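## Task

Place the single carton inside the blue container so it lies flat on the container floor with the same face upward as at the beginning; it has to stay there on its own, not because the robot is holding it.

## Robot and tools

ROBOT. Two arms, named left_arm and right_arm, each ending in a vacuum suction cup rather than fingers. The cup point is the centre of the cup rim (36 mm across) when nothing touches it, and the cup opens along the cup point's own +z axis. About 4 cm behind the rim the tool widens to roughly 9 cm sideways (body and wrist camera), so keep that clearance from walls and boxes. The arm names do not tell you which side of a picture an arm appears on.

FRAME. Results use one world frame: origin on the table top midway between the arms, +z up, +x outward over the table, left_arm on the +y side. Each result line for an arm gives the cup point position in metres, orientation as a wxyz quaternion, and linear (m/s) and angular (rad/s) velocity. Printed positions can be a little off, more so at long reach. A Hand target line shows the pose the controller is currently steering toward.

ROW LAYOUT. Every command row is one flat list of 14 numbers, each between -1 and 1, covering both arms even if one stays still: left dx, dy, dz, rx, ry, rz, left suction, then right dx, dy, dz, rx, ry, rz, right suction. The six motion numbers are an offset, not a pose: they are measured from the cup point's measured pose when the action began, expressed in that cup point's own axes (so dz moves along the cup direction). Scale: 1.0 equals 0.6 m for dx/dy/dz and 180 degrees for the rotation; rx, ry, rz form one rotation vector. Suction: a value above 0.01 switches vacuum on, 0.01 or less switches it off, and it stays as last set, so repeat the current value for an arm you do not want to change. To hold an arm still, send the offset that returns it to its wanted pose in the first call of a reply and zeros after that.

execute_actions(actions): a list of actions; each action is a table of up to 15 rows, one row per 1/30 s step, and a short table repeats its last row until 15 steps pass. All rows of an action are offsets from that action's starting pose, not from the previous row. For the first action in a call, the reference is the last pose a result reported. An empty list just returns state and images. Each step, the commanded pose is clipped to within 70 mm and 16 degrees of the measured pose; position wins over orientation if both cannot be met. After an action the arm goes no farther than its last clipped pose, so long moves need further actions.

move(target, speed, blocking): target is one 14-number row as above, offsets taken from the pose in the latest result showing one. Each cup point travels a straight line toward it; paths finish together, last 0.5 to 10 s, and halt after 10 s if unfinished. speed is the path top speed in m/s, 0.002 to 0.5 (default 0.25); rotation limit is twice that in rad/s. Paths ignore obstacles and the other arm, may lag or overshoot speed near straight-arm poses. blocking=false returns after 0.5 s while motion continues; then use wait or stop before sending new rows or moves. The result adds a move: line with the ending (done, off_target, moving, held, fault) and limits (paced = pose clipped; held = a check blocked steps, after which the arm may lunge), plus each cup point's distance to target. A pose unreachable line names an arm whose command the clearance check altered.



GRASPING. Turn suction on and press the rim flat onto a smooth face so it seals all round; avoid edges, seams and holes. suction_measured near 0 means no seal, 0.83 or more is airtight; part_present turns 1 at 0.50 and back to 0 below 0.45. Under vacuum the cup shortens, putting the carton up to about 12 mm nearer the tool. To release, set the carton down on the container floor first, then switch suction off and rise at least 15 mm. A cup sealed on the table pins the tool; switch suction off to free it.

CAUTIONS. Arms are stiff: pushing even slightly past contact, or touching fast, can trigger a fault (joint load limits waist/shoulder 312, elbow 147, wrist joints 41.4 N m; or 144 N external force), freezing that arm for 10 s and dropping the rest of the call. Never let the arms collide. Do not drop, slam or knock anything off the table; that ends the scene. Loose objects may occasionally get nudged by an outside push. Long holding heats motors; a MOTOR HOT line warns before an over-temperature stop. Flange force includes held weight and has error, especially after abrupt stops. Camera calibration lines give K, distortion and T_world_to_cam for projecting world points into images.

Each tool is called after "Call:" as name(argument=value, ...) on one line, values as JSON.

## Session

Call:
execute_actions(actions=[])

Scene clock: 0.00 s.
left_arm: end_effector_position=(+0.5967, +0.4700, +0.3607) suction_measured=0.01 part_present=0 end_effector_quat_wxyz=(-0.001, -0.281, +0.960, +0.001) end_effector_velocity=(+0.001, +0.000, -0.001) end_effector_angular_velocity=(+0.002, +0.000, +0.000) | right_arm: end_effector_position=(+0.6671, -0.6392, +0.3634) suction_measured=0.00 part_present=0 end_effector_quat_wxyz=(+0.001, +0.329, +0.944, -0.000) end_effector_velocity=(+0.000, +0.000, +0.001) end_effector_angular_velocity=(+0.002, -0.001, -0.002)
Joint positions: left_arm=[-0.051  0.169  1.62   0.001  1.355 -0.578] | right_arm=[-0.055  0.166  1.619 -0.001  1.355  0.472]
Joint velocities: left_arm=[-0.     0.002  0.     0.002 -0.001 -0.001] | right_arm=[-0.    -0.001 -0.001  0.002  0.001  0.001]
Joint torques (N m, as the joint torque sensors report them, + toward a larger angle): no reading
Flange force (N, the push that the arm receives, along the end effector's own x y z axes): no reading
Hand target (left_arm): +0.597, +0.470, +0.361; -0.001, -0.281, +0.960, +0.001
Hand target (right_arm): +0.667, -0.639, +0.363; +0.001, +0.329, +0.944, -0.000

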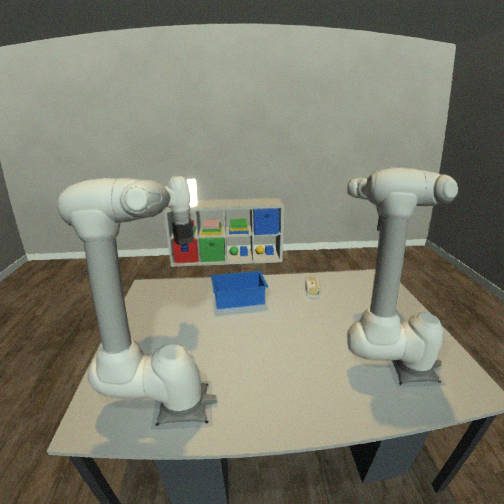

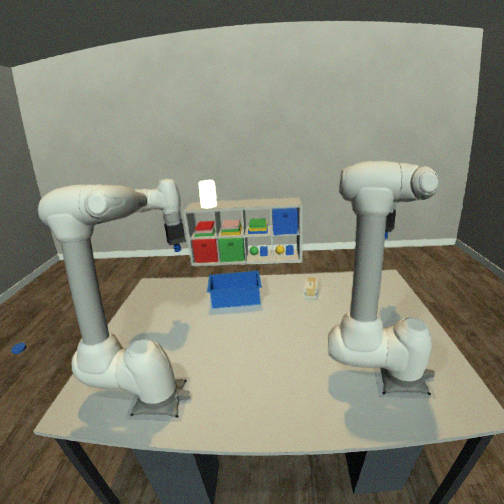

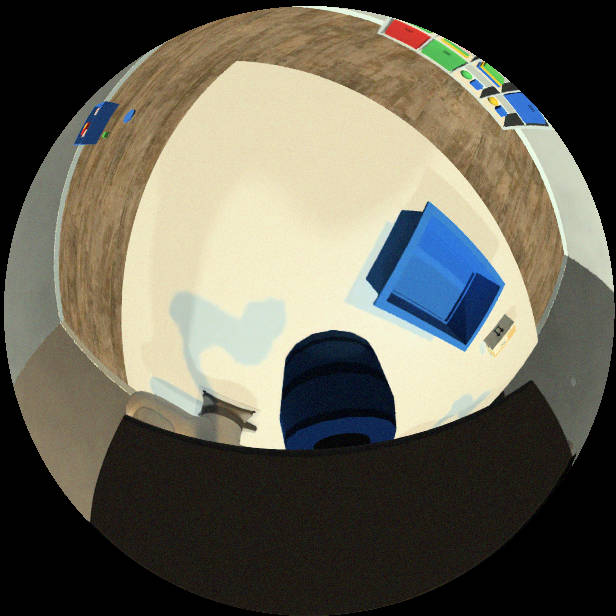

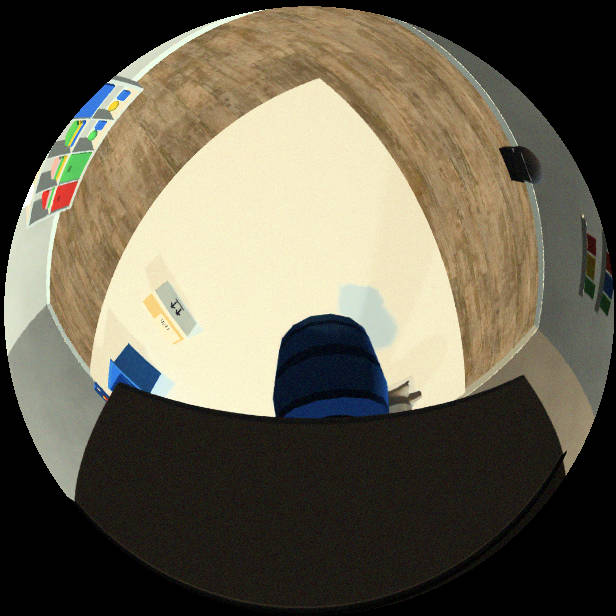

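Call:
zoom_image(camera="cam_head_left", region=[200, 255, 340, 325])

Call:
zoom_image(camera="cam_right_wrist", region=[110, 250, 230, 370])

Region (200, 255, 340, 325) of cam_head_left's 504x504 image, scaled by 3.600, with more detail than that image has.

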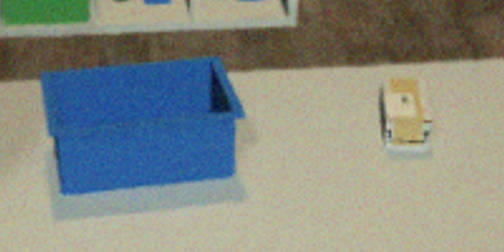

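Region (110, 250, 230, 370) of cam_right_wrist's 616x616 image, scaled by 4.200, with more detail than that image has.

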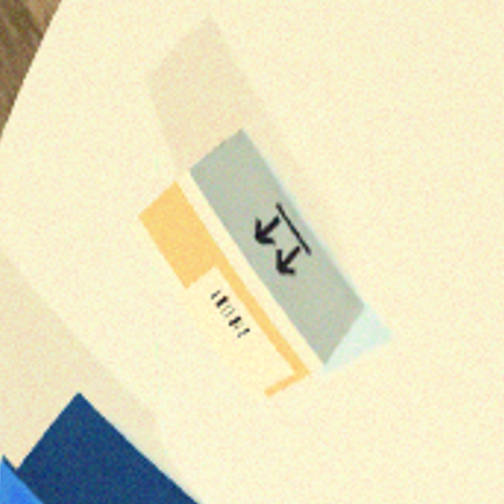

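Call:
move(target=[0,0,0,0,0,0,0,0.328,0.601,0.25,0,0,-0.2133,0])

Scene clock: 22.23 s.
left_arm: end_effector_position=(+0.5967, +0.4700, +0.3607) suction_measured=0.01 part_present=0 end_effector_quat_wxyz=(-0.001, -0.281, +0.960, +0.001) end_effector_velocity=(+0.000, +0.000, -0.000) end_effector_angular_velocity=(+0.001, -0.001, -0.000) | right_arm: end_effector_position=(+0.7369, -0.2342, +0.2136) suction_measured=0.00 part_present=0 end_effector_quat_wxyz=(+0.001, -0.000, +1.000, +0.000) end_effector_velocity=(-0.001, -0.001, -0.002) end_effector_angular_velocity=(-0.001, +0.004, -0.000)
Joint positions: left_arm=[-0.051  0.169  1.62   0.001  1.355 -0.578] | right_arm=[ 0.51   0.436  1.537 -0.001  1.166  0.367]
Joint velocities: left_arm=[ 0.     0.001 -0.     0.001 -0.001  0.   ] | right_arm=[-0.     0.001  0.002  0.     0.001 -0.   ]
Joint torques (N m, as the joint torque sensors report them, + toward a larger angle): left_arm=[ -1.46 -53.1  -36.66   4.32  -0.16  -0.22] | right_arm=[  3.21 -79.27 -38.98   4.     0.12  -0.9 ]
Flange force (N, the push that the arm receives, along the end effector's own x y z axes): left_arm=[-1.3 2.3 -5.5] | right_arm=[4.3 -5.7 1.3]
Hand target (left_arm): +0.597, +0.470, +0.361; -0.001, -0.281, +0.960, +0.001
Hand target (right_arm): +0.737, -0.234, +0.214; +0.001, -0.000, +1.000, -0.000
Off the commanded pose (left_arm): 0.000 m, 0 deg.
Off the commanded pose (right_arm): 0.001 m, 0 deg.
move: done
camera_calibration (this result's frames):
cam_left_wrist: T_world_to_cam=[[0.517666, -0.855537, 0.00887344, 0.101018], [-0.773781, -0.463722, 0.431537, 0.55116], [-0.365081, -0.230258, -0.902051, 0.729114], [0, 0, 0, 1]] pos_world=[0.64037, 0.509894, 0.418956]
cam_right_wrist: T_world_to_cam=[[0.0514687, -0.998619, 0.0105494, -0.265937], [-0.879101, -0.0402916, 0.47493, 0.552086], [-0.473849, -0.033718, -0.87996, 0.611698], [0, 0, 0, 1]] pos_world=[0.788879, -0.222701, 0.278873]

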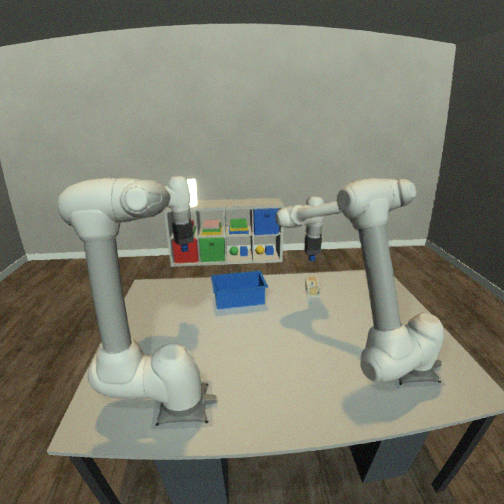

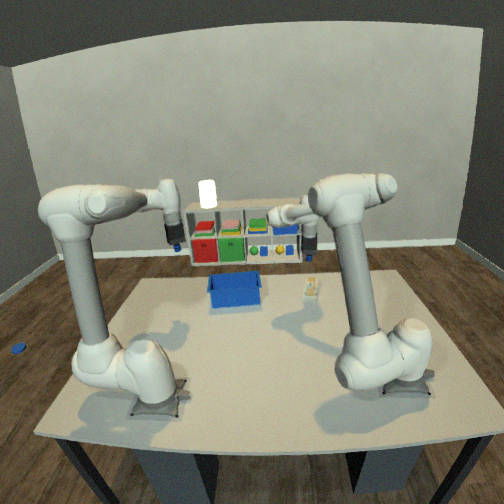

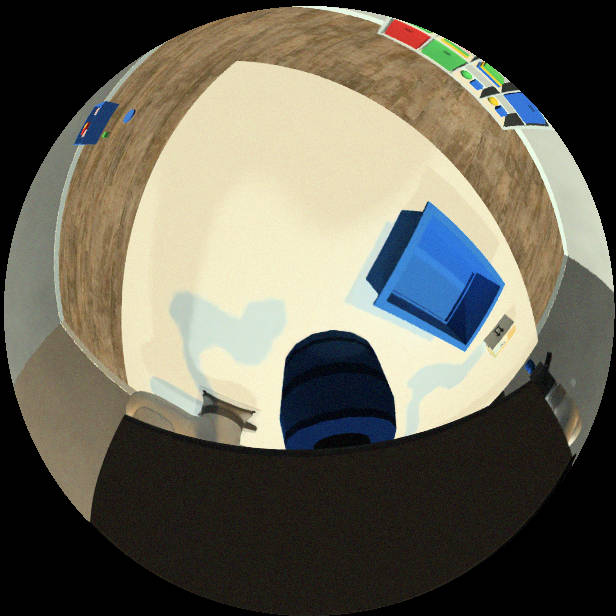

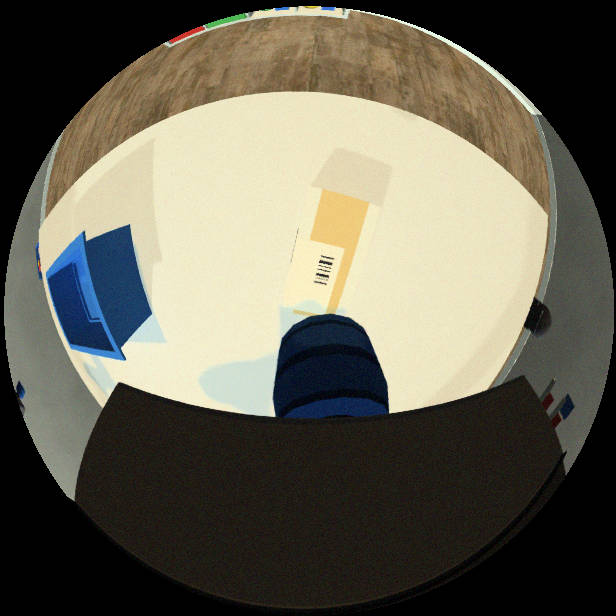

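Call:
move(target=[-0.04,0.37,0,0,0,0,0,0,-0.02,0.215,0,0,0,0])

Call:
move(target=[0,0,0,0,0,0,0,0,0,0.04,0,0,0,1], speed=0.03)

Scene clock: 31.83 s.
left_arm: end_effector_position=(+0.4973, +0.6700, +0.3608) suction_measured=0.01 part_present=0 end_effector_quat_wxyz=(-0.001, -0.281, +0.960, +0.000) end_effector_velocity=(-0.000, +0.001, -0.000) end_effector_angular_velocity=(-0.001, +0.001, +0.001) | right_arm: end_effector_position=(+0.7373, -0.2461, +0.0845) suction_measured=0.00 part_present=0 end_effector_quat_wxyz=(+0.001, -0.000, +1.000, +0.000) end_effector_velocity=(-0.001, -0.001, -0.001) end_effector_angular_velocity=(+0.000, +0.001, -0.001)
Joint positions: left_arm=[ 0.293  0.083  1.718  0.001  1.342 -0.233] | right_arm=[ 0.496  0.531  1.651 -0.001  0.958  0.352]
Joint velocities: left_arm=[ 0.002  0.001 -0.001 -0.001  0.001  0.001] | right_arm=[-0.001  0.     0.001  0.001 -0.    -0.   ]
Joint torques (N m, as the joint torque sensors report them, + toward a larger angle): left_arm=[ -1.   -44.52 -36.31   4.34  -0.24  -0.28] | right_arm=[  2.57 -82.28 -33.3    3.45   0.09  -0.77]
Flange force (N, the push that the arm receives, along the end effector's own x y z axes): left_arm=[-0.2 2.1 -6.2] | right_arm=[2.9 -3.8 -2.1]
Hand target (left_arm): +0.497, +0.670, +0.361; -0.001, -0.281, +0.960, +0.000
Hand target (right_arm): +0.737, -0.246, +0.085; +0.001, -0.000, +1.000, +0.000
Off the commanded pose (left_arm): 0.000 m, 0 deg.
Off the commanded pose (right_arm): 0.000 m, 0 deg.
move: done
camera_calibration (this result's frames):
cam_left_wrist: T_world_to_cam=[[0.517635, -0.855551, 0.00935928, 0.323447], [-0.773722, -0.4634, 0.431988, 0.566577], [-0.365251, -0.230854, -0.901831, 0.739382], [0, 0, 0, 1]] pos_world=[0.541006, 0.709966, 0.419016]
cam_right_wrist: T_world_to_cam=[[0.0516617, -0.998609, 0.0105396, -0.276586], [-0.879098, -0.0404665, 0.47492, 0.613129], [-0.473833, -0.0338005, -0.879966, 0.497881], [0, 0, 0, 1]] pos_world=[0.789202, -0.234561, 0.149846]

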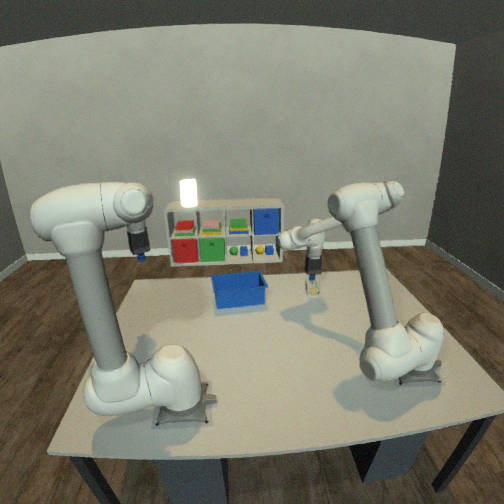

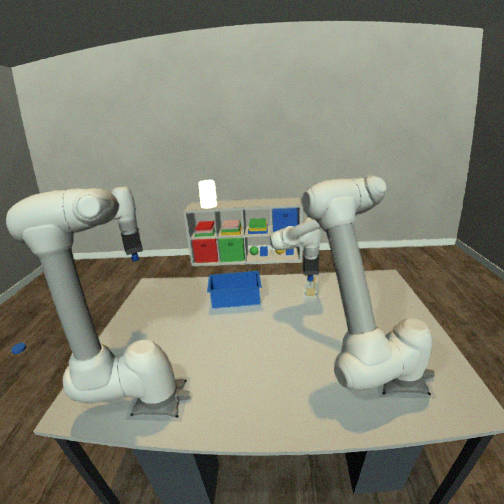

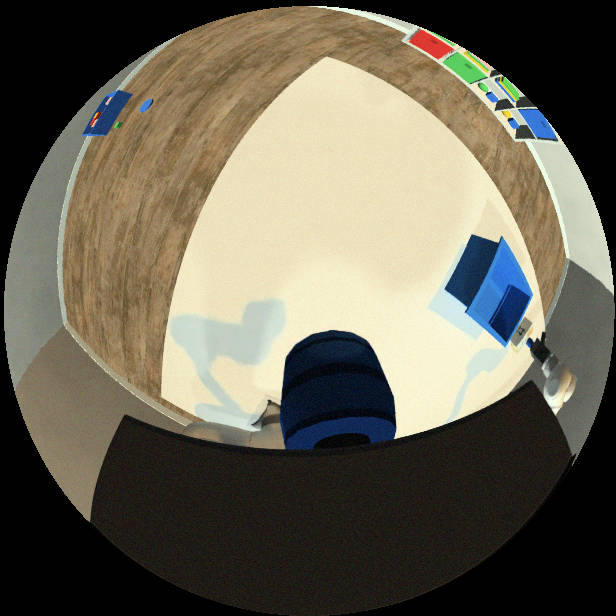

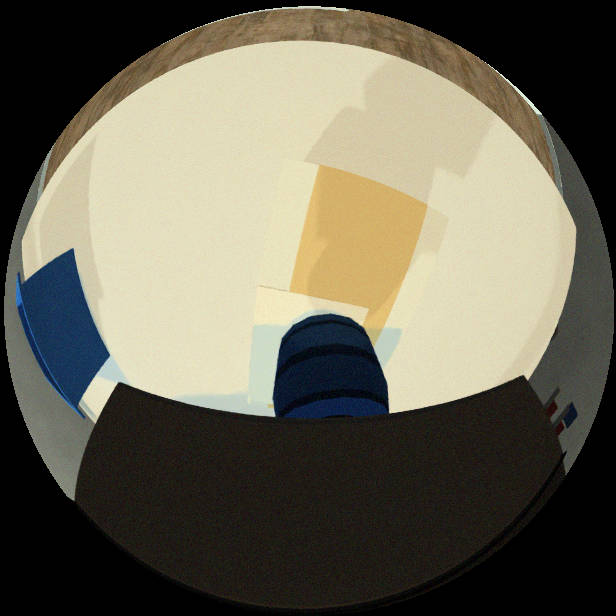

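Scene clock: 32.90 s.
left_arm: end_effector_position=(+0.4973, +0.6700, +0.3608) suction_measured=0.01 part_present=0 end_effector_quat_wxyz=(-0.001, -0.281, +0.960, +0.000) end_effector_velocity=(-0.000, +0.000, -0.001) end_effector_angular_velocity=(-0.000, +0.003, -0.000) | right_arm: end_effector_position=(+0.7373, -0.2461, +0.0606) suction_measured=0.83 part_present=1 end_effector_quat_wxyz=(+0.001, -0.000, +1.000, +0.000) end_effector_velocity=(-0.000, +0.001, -0.001) end_effector_angular_velocity=(+0.001, -0.000, -0.000)
Joint positions: left_arm=[ 0.294  0.083  1.718  0.001  1.342 -0.233] | right_arm=[ 0.496  0.554  1.665 -0.001  0.921  0.352]
Joint velocities: left_arm=[0.    0.002 0.    0.001 0.001 0.   ] | right_arm=[ 0.001  0.001  0.001  0.002 -0.002 -0.   ]
Joint torques (N m, as the joint torque sensors report them, + toward a larger angle): left_arm=[ -0.45 -43.81 -36.52   4.41  -0.46  -0.24] | right_arm=[  4.36 -84.03 -34.53   3.38   0.3   -0.83]
Flange force (N, the push that the arm receives, along the end effector's own x y z axes): left_arm=[1.0 1.3 -6.1] | right_arm=[6.5 -7.1 -0.7]
Hand target (left_arm): +0.497, +0.670, +0.361; -0.001, -0.281, +0.960, +0.000
Hand target (right_arm): +0.737, -0.246, +0.061; +0.001, -0.000, +1.000, +0.000
Off the commanded pose (left_arm): 0.000 m, 0 deg.
Off the commanded pose (right_arm): 0.000 m, 0 deg.
move: done
camera_calibration (this result's frames):
cam_left_wrist: T_world_to_cam=[[0.517635, -0.85555, 0.00936637, 0.323464], [-0.773723, -0.463398, 0.431989, 0.566584], [-0.365248, -0.23086, -0.90183, 0.739389], [0, 0, 0, 1]] pos_world=[0.541003, 0.709989, 0.419015]
cam_right_wrist: T_world_to_cam=[[0.0516784, -0.998608, 0.0105179, -0.276328], [-0.879098, -0.0404916, 0.474917, 0.624549], [-0.473831, -0.0337892, -0.879968, 0.476847], [0, 0, 0, 1]] pos_world=[0.789264, -0.234542, 0.125907]

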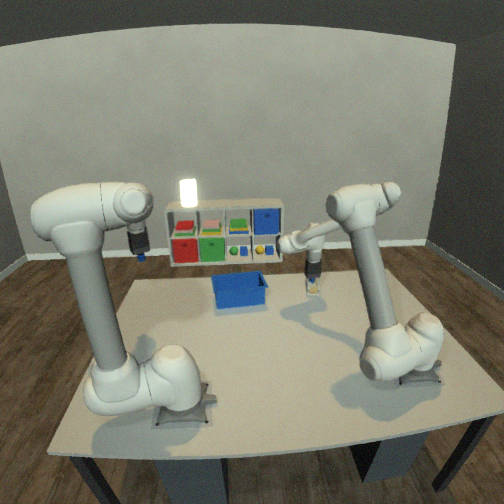

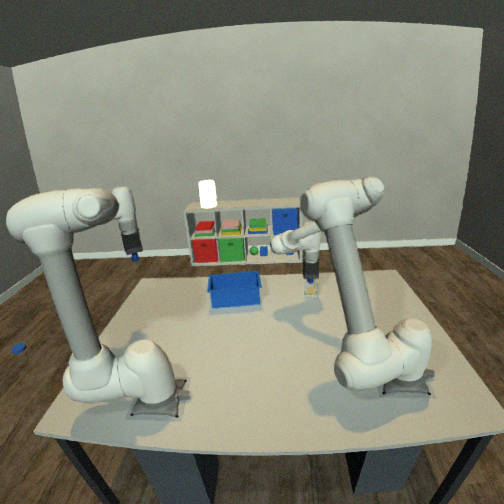

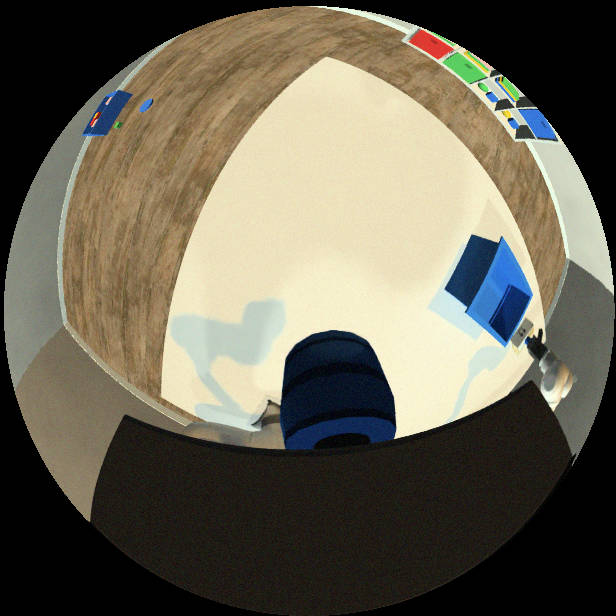

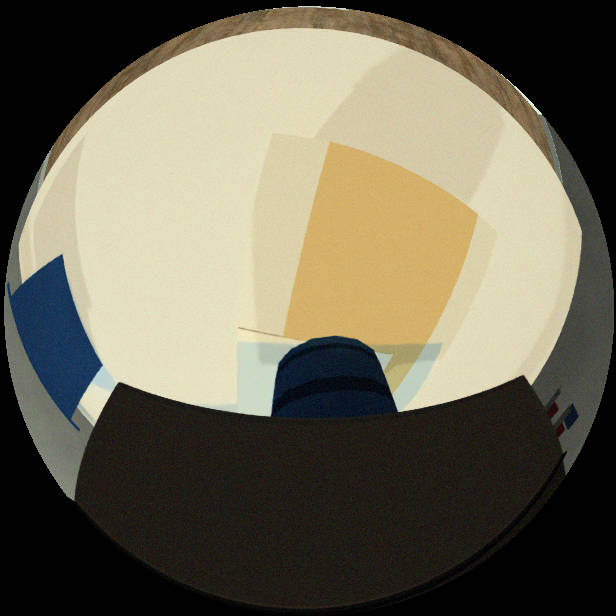

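Call:
move(target=[0,0,0,0,0,0,0,0,0,-0.3,0,0,0,1])

Call:
move(target=[0,0,0,0,0,0,0,0.078,0.75,0,0,0,0.405,1])

Scene clock: 39.47 s.
left_arm: end_effector_position=(+0.4973, +0.6700, +0.3608) suction_measured=0.01 part_present=0 end_effector_quat_wxyz=(-0.001, -0.281, +0.960, +0.000) end_effector_velocity=(-0.000, -0.000, +0.001) end_effector_angular_velocity=(+0.001, -0.003, +0.000) | right_arm: end_effector_position=(+0.7369, -0.2463, +0.2406) suction_measured=0.88 part_present=1 end_effector_quat_wxyz=(+0.001, -0.000, +1.000, -0.000) end_effector_velocity=(+0.001, -0.001, +0.001) end_effector_angular_velocity=(-0.001, -0.002, -0.000)
Joint positions: left_arm=[ 0.293  0.083  1.718  0.001  1.342 -0.233] | right_arm=[ 0.496  0.412  1.52  -0.001  1.207  0.352]
Joint velocities: left_arm=[-0.    -0.002 -0.    -0.    -0.001 -0.   ] | right_arm=[-0.001 -0.001 -0.002 -0.002  0.001 -0.   ]
Joint torques (N m, as the joint torque sensors report them, + toward a larger angle): left_arm=[ -1.36 -44.06 -36.34   4.5   -0.21  -0.14] | right_arm=[  3.54 -78.06 -40.     4.06  -0.01  -0.99]
Flange force (N, the push that the arm receives, along the end effector's own x y z axes): left_arm=[0.4 2.6 -6.1] | right_arm=[4.5 -5.4 2.1]
Hand target (left_arm): +0.497, +0.670, +0.361; -0.001, -0.281, +0.960, +0.000
Hand target (right_arm): +0.737, -0.246, +0.241; +0.001, -0.000, +1.000, -0.000
Off the commanded pose (left_arm): 0.000 m, 0 deg.
Off the commanded pose (right_arm): 0.000 m, 0 deg.
move: done
camera_calibration (this result's frames):
cam_left_wrist: T_world_to_cam=[[0.517636, -0.85555, 0.009366, 0.323441], [-0.773723, -0.463399, 0.43199, 0.566575], [-0.365249, -0.23086, -0.90183, 0.739385], [0, 0, 0, 1]] pos_world=[0.541006, 0.709964, 0.419015]
cam_right_wrist: T_world_to_cam=[[0.0514536, -0.998619, 0.0106469, -0.278266], [-0.879113, -0.0402328, 0.474913, 0.538735], [-0.473829, -0.0337958, -0.879968, 0.635033], [0, 0, 0, 1]] pos_world=[0.788823, -0.234746, 0.30592]

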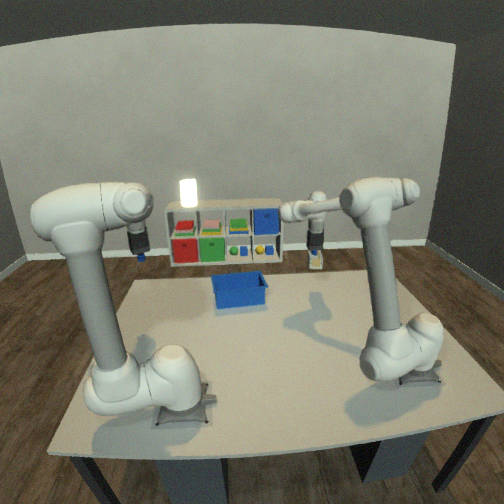

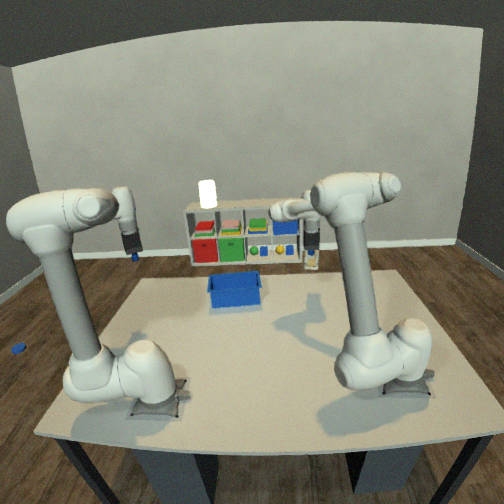

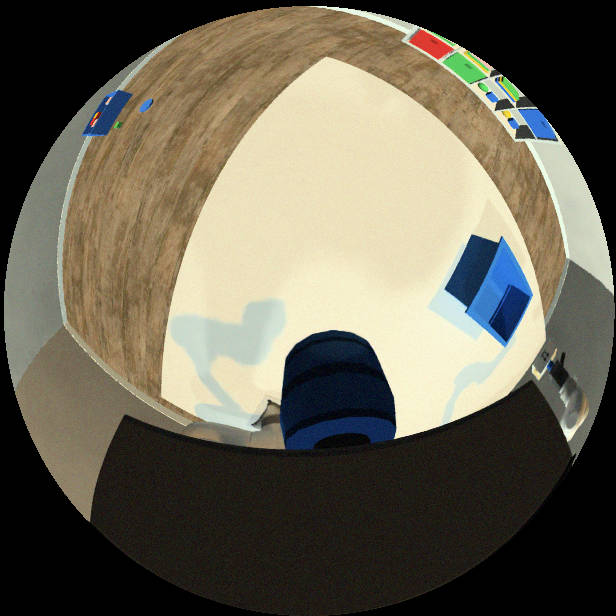

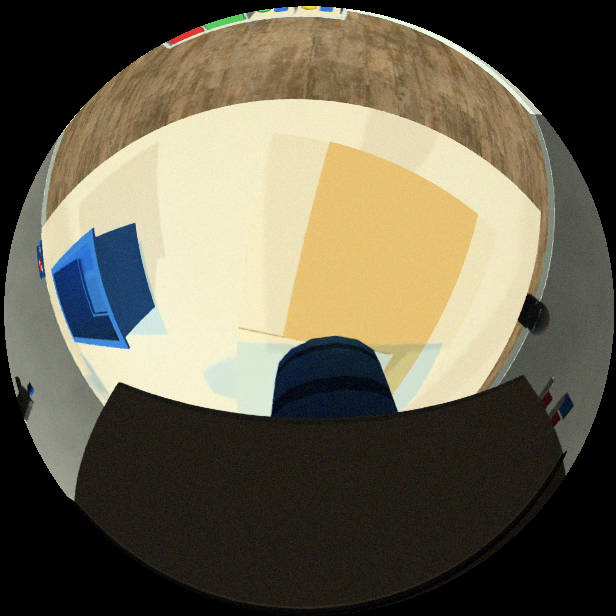

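Scene clock: 42.47 s.
left_arm: end_effector_position=(+0.4973, +0.6700, +0.3608) suction_measured=0.01 part_present=0 end_effector_quat_wxyz=(-0.001, -0.281, +0.960, +0.000) end_effector_velocity=(+0.001, +0.000, -0.001) end_effector_angular_velocity=(-0.001, +0.001, +0.001) | right_arm: end_effector_position=(+0.6897, +0.2036, +0.2411) suction_measured=0.88 part_present=1 end_effector_quat_wxyz=(+0.001, +0.594, +0.804, +0.001) end_effector_velocity=(-0.001, +0.002, -0.000) end_effector_angular_velocity=(-0.001, +0.002, -0.001)
Joint positions: left_arm=[ 0.293  0.083  1.718  0.001  1.342 -0.233] | right_arm=[ 0.953  0.8    0.882 -0.001  1.458  2.082]
Joint velocities: left_arm=[ 0.     0.002 -0.    -0.    -0.    -0.001] | right_arm=[ 0.002  0.003 -0.005  0.001  0.004  0.003]
Joint torques (N m, as the joint torque sensors report them, + toward a larger angle): left_arm=[ -1.16 -44.24 -36.66   4.44  -0.25  -0.12] | right_arm=[   2.3  -110.09  -43.33    4.2    -0.12   -0.72]
Flange force (N, the push that the arm receives, along the end effector's own x y z axes): left_arm=[0.0 2.3 -5.3] | right_arm=[-11.3 -15.6 3.4]
Hand target (left_arm): +0.497, +0.670, +0.361; -0.001, -0.281, +0.960, +0.000
Hand target (right_arm): +0.690, +0.204, +0.241; +0.001, +0.594, +0.804, +0.001
Off the commanded pose (left_arm): 0.000 m, 0 deg.
Off the commanded pose (right_arm): 0.001 m, 0 deg.
move: done
camera_calibration (this result's frames):
cam_left_wrist: T_world_to_cam=[[0.517636, -0.85555, 0.00936606, 0.323441], [-0.773723, -0.463399, 0.43199, 0.566575], [-0.365248, -0.23086, -0.90183, 0.739385], [0, 0, 0, 1]] pos_world=[0.541006, 0.709964, 0.419015]
cam_right_wrist: T_world_to_cam=[[-0.939388, -0.342762, 0.0080933, 0.723874], [-0.297624, 0.826946, 0.477053, -0.0629795], [-0.170208, 0.445729, -0.878837, 0.32096], [0, 0, 0, 1]] pos_world=[0.715884, 0.157136, 0.306257]

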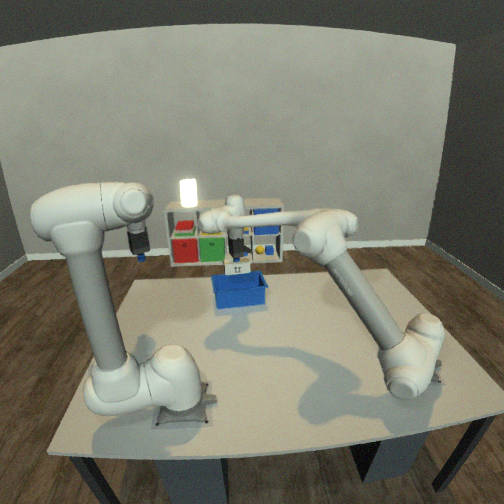

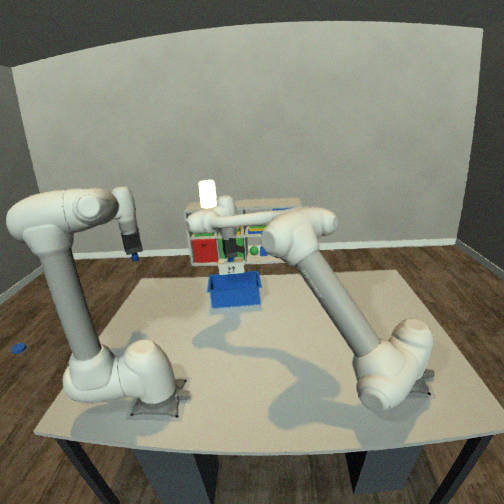

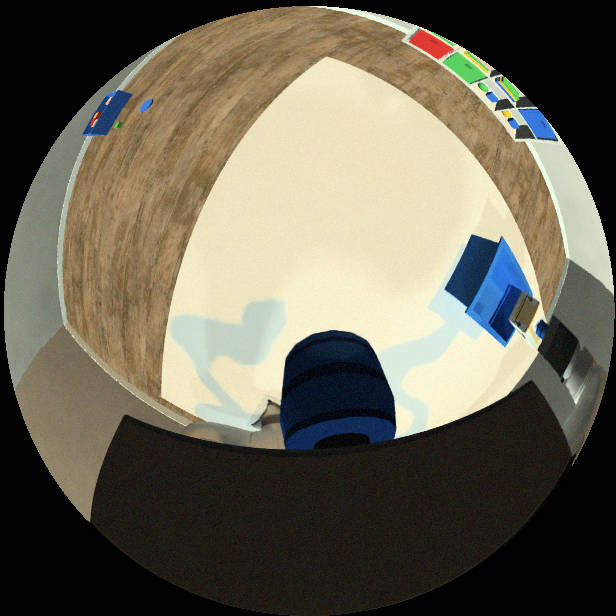

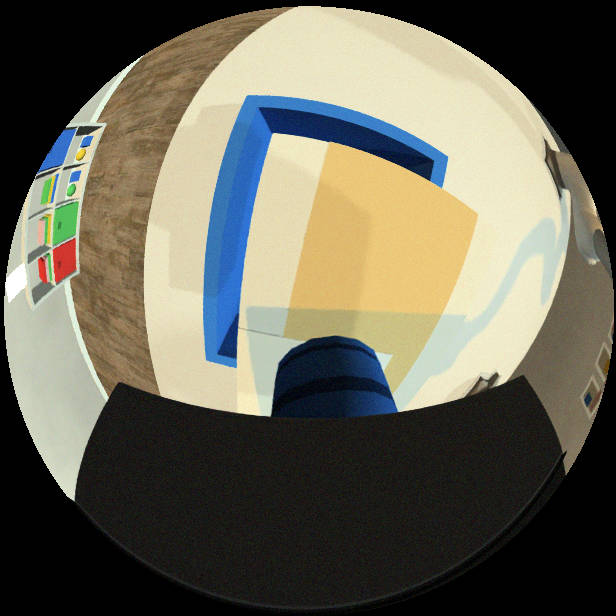

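Call:
move(target=[0,0,0,0,0,0,0,0,0.013,0.255,0,0,0,1], speed=0.15)

Call:
move(target=[0,0,0,0,0,0,0,0,0,0.035,0,0,0,1], speed=0.02)

Scene clock: 47.93 s.
left_arm: end_effector_position=(+0.4973, +0.6700, +0.3608) suction_measured=0.01 part_present=0 end_effector_quat_wxyz=(-0.001, -0.281, +0.960, +0.000) end_effector_velocity=(+0.000, +0.000, -0.001) end_effector_angular_velocity=(-0.000, +0.003, -0.001) | right_arm: end_effector_position=(+0.6974, +0.2062, +0.0881) suction_measured=0.88 part_present=1 end_effector_quat_wxyz=(+0.001, +0.594, +0.804, +0.001) end_effector_velocity=(+0.001, -0.000, -0.002) end_effector_angular_velocity=(-0.001, +0.001, -0.000)
Joint positions: left_arm=[ 0.293  0.083  1.718  0.001  1.342 -0.233] | right_arm=[ 0.95   0.879  1.016 -0.001  1.245  2.078]
Joint velocities: left_arm=[-0.     0.002 -0.     0.001  0.001  0.001] | right_arm=[-0.     0.002 -0.    -0.    -0.001  0.   ]
Joint torques (N m, as the joint torque sensors report them, + toward a larger angle): left_arm=[ -1.41 -43.8  -36.68   4.33  -0.34  -0.17] | right_arm=[   4.73 -116.56  -40.36    4.16    0.07   -0.8 ]
Flange force (N, the push that the arm receives, along the end effector's own x y z axes): left_arm=[0.6 2.7 -5.6] | right_arm=[-7.0 -4.4 1.6]
Hand target (left_arm): +0.497, +0.670, +0.361; -0.001, -0.281, +0.960, +0.000
Hand target (right_arm): +0.697, +0.206, +0.088; +0.001, +0.594, +0.804, +0.001
Off the commanded pose (left_arm): 0.000 m, 0 deg.
Off the commanded pose (right_arm): 0.000 m, 0 deg.
move: done
camera_calibration (this result's frames):
cam_left_wrist: T_world_to_cam=[[0.517636, -0.85555, 0.00936619, 0.323441], [-0.773723, -0.463399, 0.43199, 0.566575], [-0.365248, -0.23086, -0.90183, 0.739385], [0, 0, 0, 1]] pos_world=[0.541006, 0.709964, 0.419015]
cam_right_wrist: T_world_to_cam=[[-0.939323, -0.342939, 0.00806284, 0.733269], [-0.297791, 0.826876, 0.47707, 0.0102607], [-0.170273, 0.445722, -0.878828, 0.18677], [0, 0, 0, 1]] pos_world=[0.723634, 0.159735, 0.153331]

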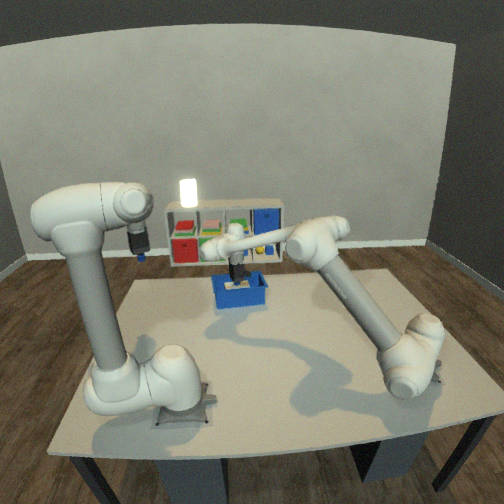

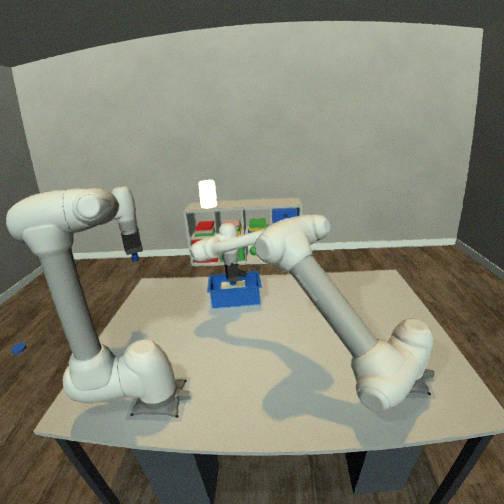

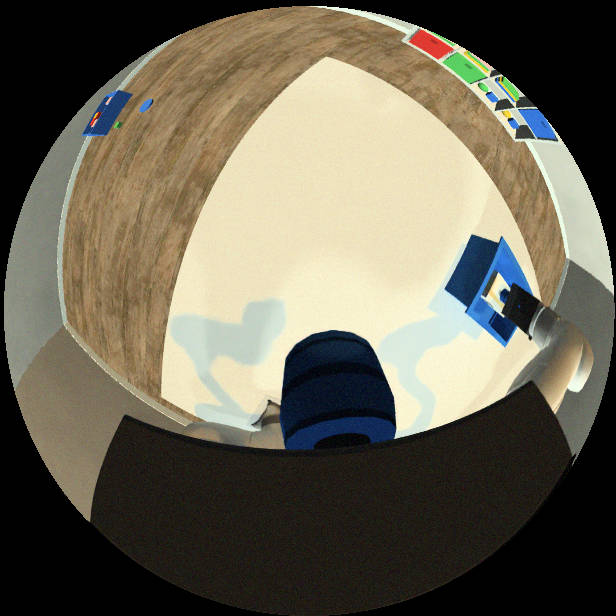

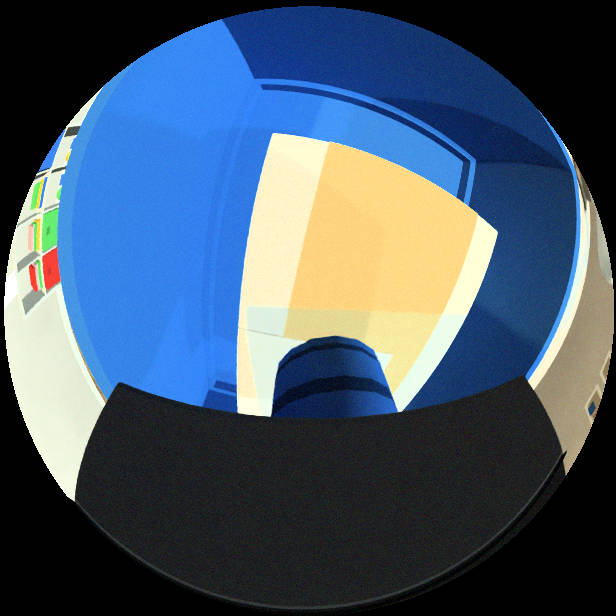

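Scene clock: 49.23 s.
left_arm: end_effector_position=(+0.4973, +0.6700, +0.3608) suction_measured=0.01 part_present=0 end_effector_quat_wxyz=(-0.001, -0.281, +0.960, +0.000) end_effector_velocity=(+0.000, +0.000, +0.000) end_effector_angular_velocity=(+0.000, -0.001, -0.000) | right_arm: end_effector_position=(+0.6975, +0.2062, +0.0672) suction_measured=0.88 part_present=1 end_effector_quat_wxyz=(+0.001, +0.594, +0.804, +0.001) end_effector_velocity=(-0.000, +0.001, -0.000) end_effector_angular_velocity=(+0.001, -0.001, +0.001)
Joint positions: left_arm=[ 0.293  0.083  1.718  0.001  1.342 -0.233] | right_arm=[ 0.95   0.892  1.031 -0.001  1.217  2.078]
Joint velocities: left_arm=[ 0.     0.    -0.    -0.    -0.001  0.   ] | right_arm=[ 0.001  0.001 -0.     0.    -0.002  0.   ]
Joint torques (N m, as the joint torque sensors report them, + toward a larger angle): left_arm=[ -1.12 -44.4  -36.58   4.34  -0.5   -0.27] | right_arm=[   4.09 -116.4   -40.69    4.01    0.12   -0.82]
Flange force (N, the push that the arm receives, along the end effector's own x y z axes): left_arm=[-0.5 2.4 -5.9] | right_arm=[-8.6 -7.9 1.5]
Hand target (left_arm): +0.497, +0.670, +0.361; -0.001, -0.281, +0.960, +0.000
Hand target (right_arm): +0.697, +0.206, +0.067; +0.001, +0.594, +0.804, +0.001
Off the commanded pose (left_arm): 0.000 m, 0 deg.
Off the commanded pose (right_arm): 0.000 m, 0 deg.
move: done
camera_calibration (this result's frames):
cam_left_wrist: T_world_to_cam=[[0.517636, -0.85555, 0.00936604, 0.323441], [-0.773723, -0.463399, 0.43199, 0.566575], [-0.365248, -0.23086, -0.90183, 0.739385], [0, 0, 0, 1]] pos_world=[0.541006, 0.709964, 0.419015]
cam_right_wrist: T_world_to_cam=[[-0.939315, -0.342962, 0.00805846, 0.73349], [-0.29781, 0.826863, 0.477081, 0.0202478], [-0.170284, 0.445729, -0.878823, 0.168351], [0, 0, 0, 1]] pos_world=[0.723675, 0.159778, 0.13238]

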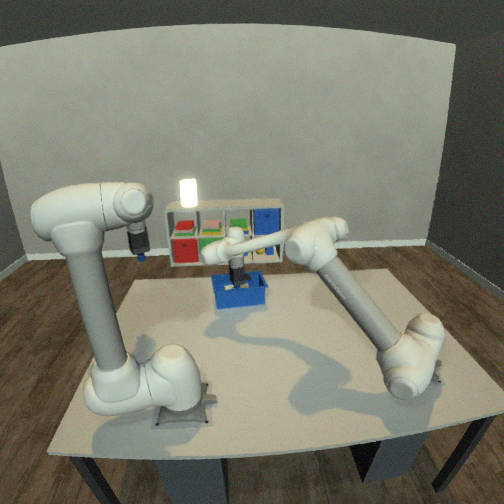

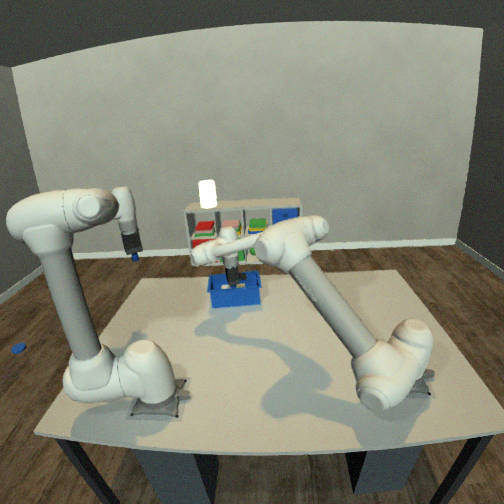

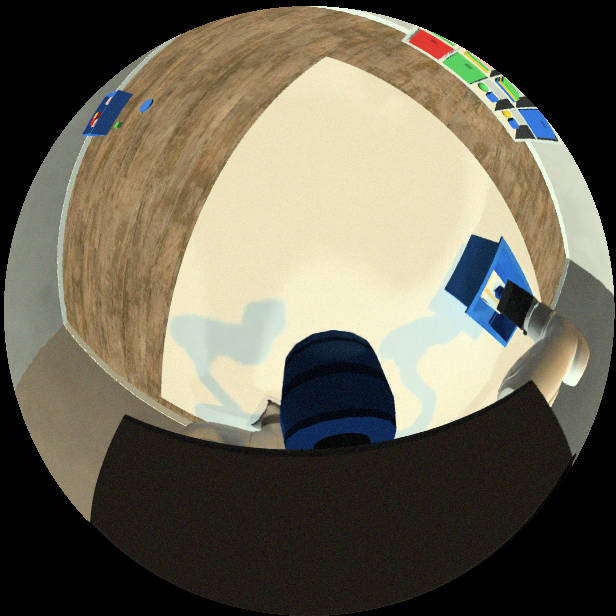

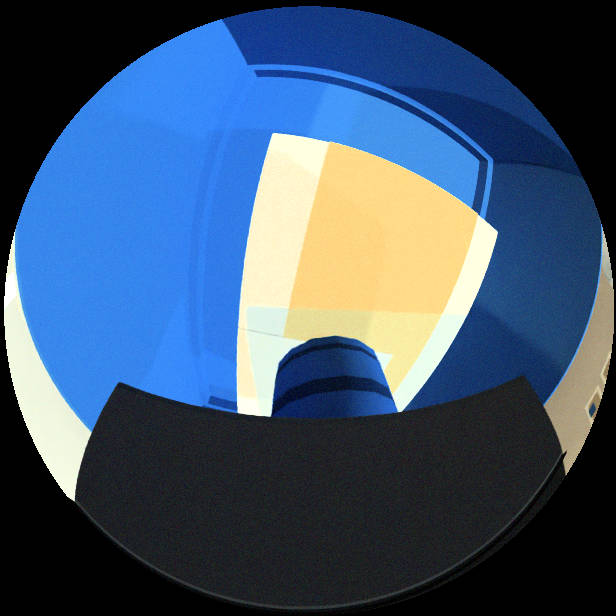

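Call:
move(target=[0,0,0,0,0,0,0,0,0,0.007,0,0,0,1], speed=0.01)

Scene clock: 52.07 s.
left_arm: end_effector_position=(+0.4973, +0.6700, +0.3608) suction_measured=0.01 part_present=0 end_effector_quat_wxyz=(-0.001, -0.281, +0.960, +0.000) end_effector_velocity=(-0.000, +0.001, +0.000) end_effector_angular_velocity=(+0.001, +0.001, +0.000) | right_arm: end_effector_position=(+0.6976, +0.2063, +0.0635) suction_measured=0.88 part_present=1 end_effector_quat_wxyz=(+0.001, +0.594, +0.804, +0.001) end_effector_velocity=(-0.000, +0.000, -0.002) end_effector_angular_velocity=(-0.000, +0.002, -0.000)
Joint positions: left_arm=[ 0.293  0.083  1.718  0.001  1.342 -0.233] | right_arm=[ 0.95   0.894  1.033 -0.001  1.211  2.078]
Joint velocities: left_arm=[ 0.001 -0.     0.     0.001  0.    -0.   ] | right_arm=[-0.     0.002  0.     0.001 -0.001 -0.   ]
Joint torques (N m, as the joint torque sensors report them, + toward a larger angle): left_arm=[ -1.23 -44.18 -36.47   4.33  -0.37  -0.25] | right_arm=[  3.12 -28.83   1.74   4.26  -4.03  -0.85]
Flange force (N, the push that the arm receives, along the end effector's own x y z axes): left_arm=[0.2 2.5 -6.2] | right_arm=[-10.3 -11.6 -89.2]
Hand target (left_arm): +0.497, +0.670, +0.361; -0.001, -0.281, +0.960, +0.000
Hand target (right_arm): +0.697, +0.206, +0.063; +0.001, +0.594, +0.804, +0.001
Off the commanded pose (left_arm): 0.000 m, 0 deg.
Off the commanded pose (right_arm): 0.001 m, 0 deg.
move: done
camera_calibration (this result's frames):
cam_left_wrist: T_world_to_cam=[[0.517636, -0.85555, 0.00936604, 0.323441], [-0.773723, -0.463399, 0.43199, 0.566575], [-0.365248, -0.23086, -0.90183, 0.739385], [0, 0, 0, 1]] pos_world=[0.541006, 0.709964, 0.419016]
cam_right_wrist: T_world_to_cam=[[-0.939317, -0.342966, 0.00758734, 0.733655], [-0.297985, 0.826681, 0.477287, 0.022109], [-0.169966, 0.446063, -0.878715, 0.164795], [0, 0, 0, 1]] pos_world=[0.723732, 0.159833, 0.128689]

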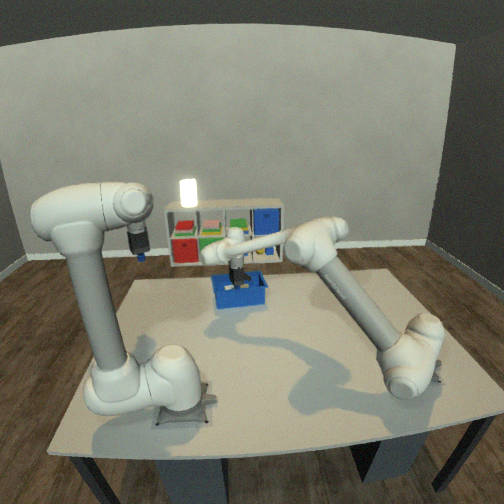

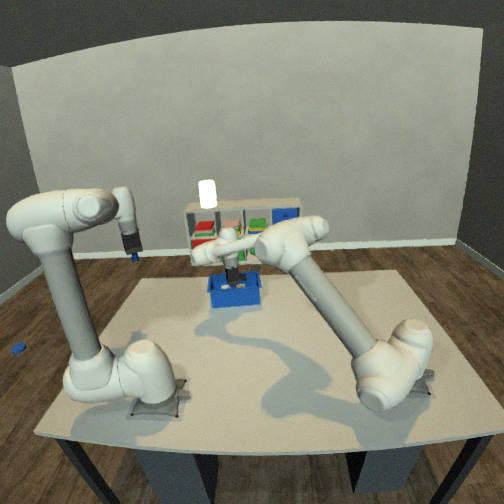

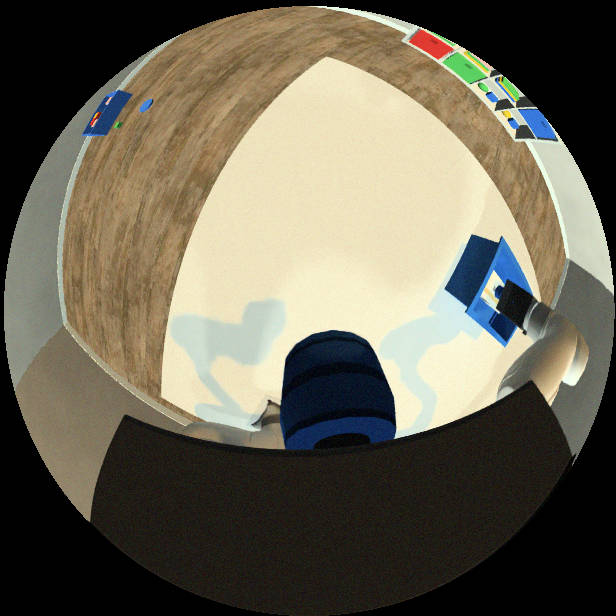

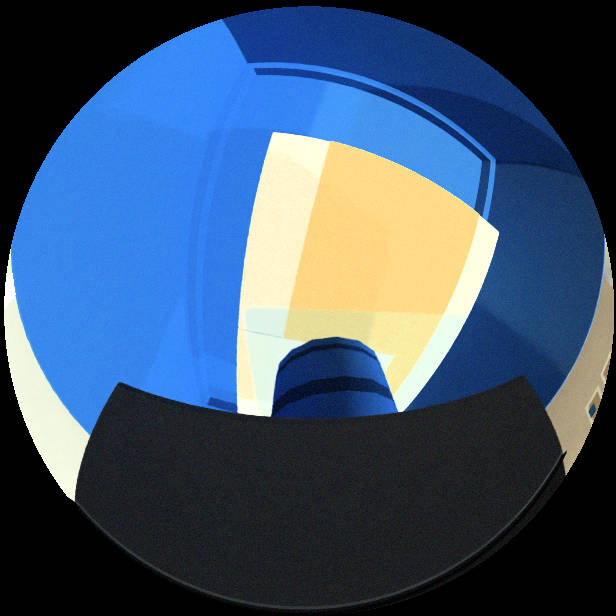

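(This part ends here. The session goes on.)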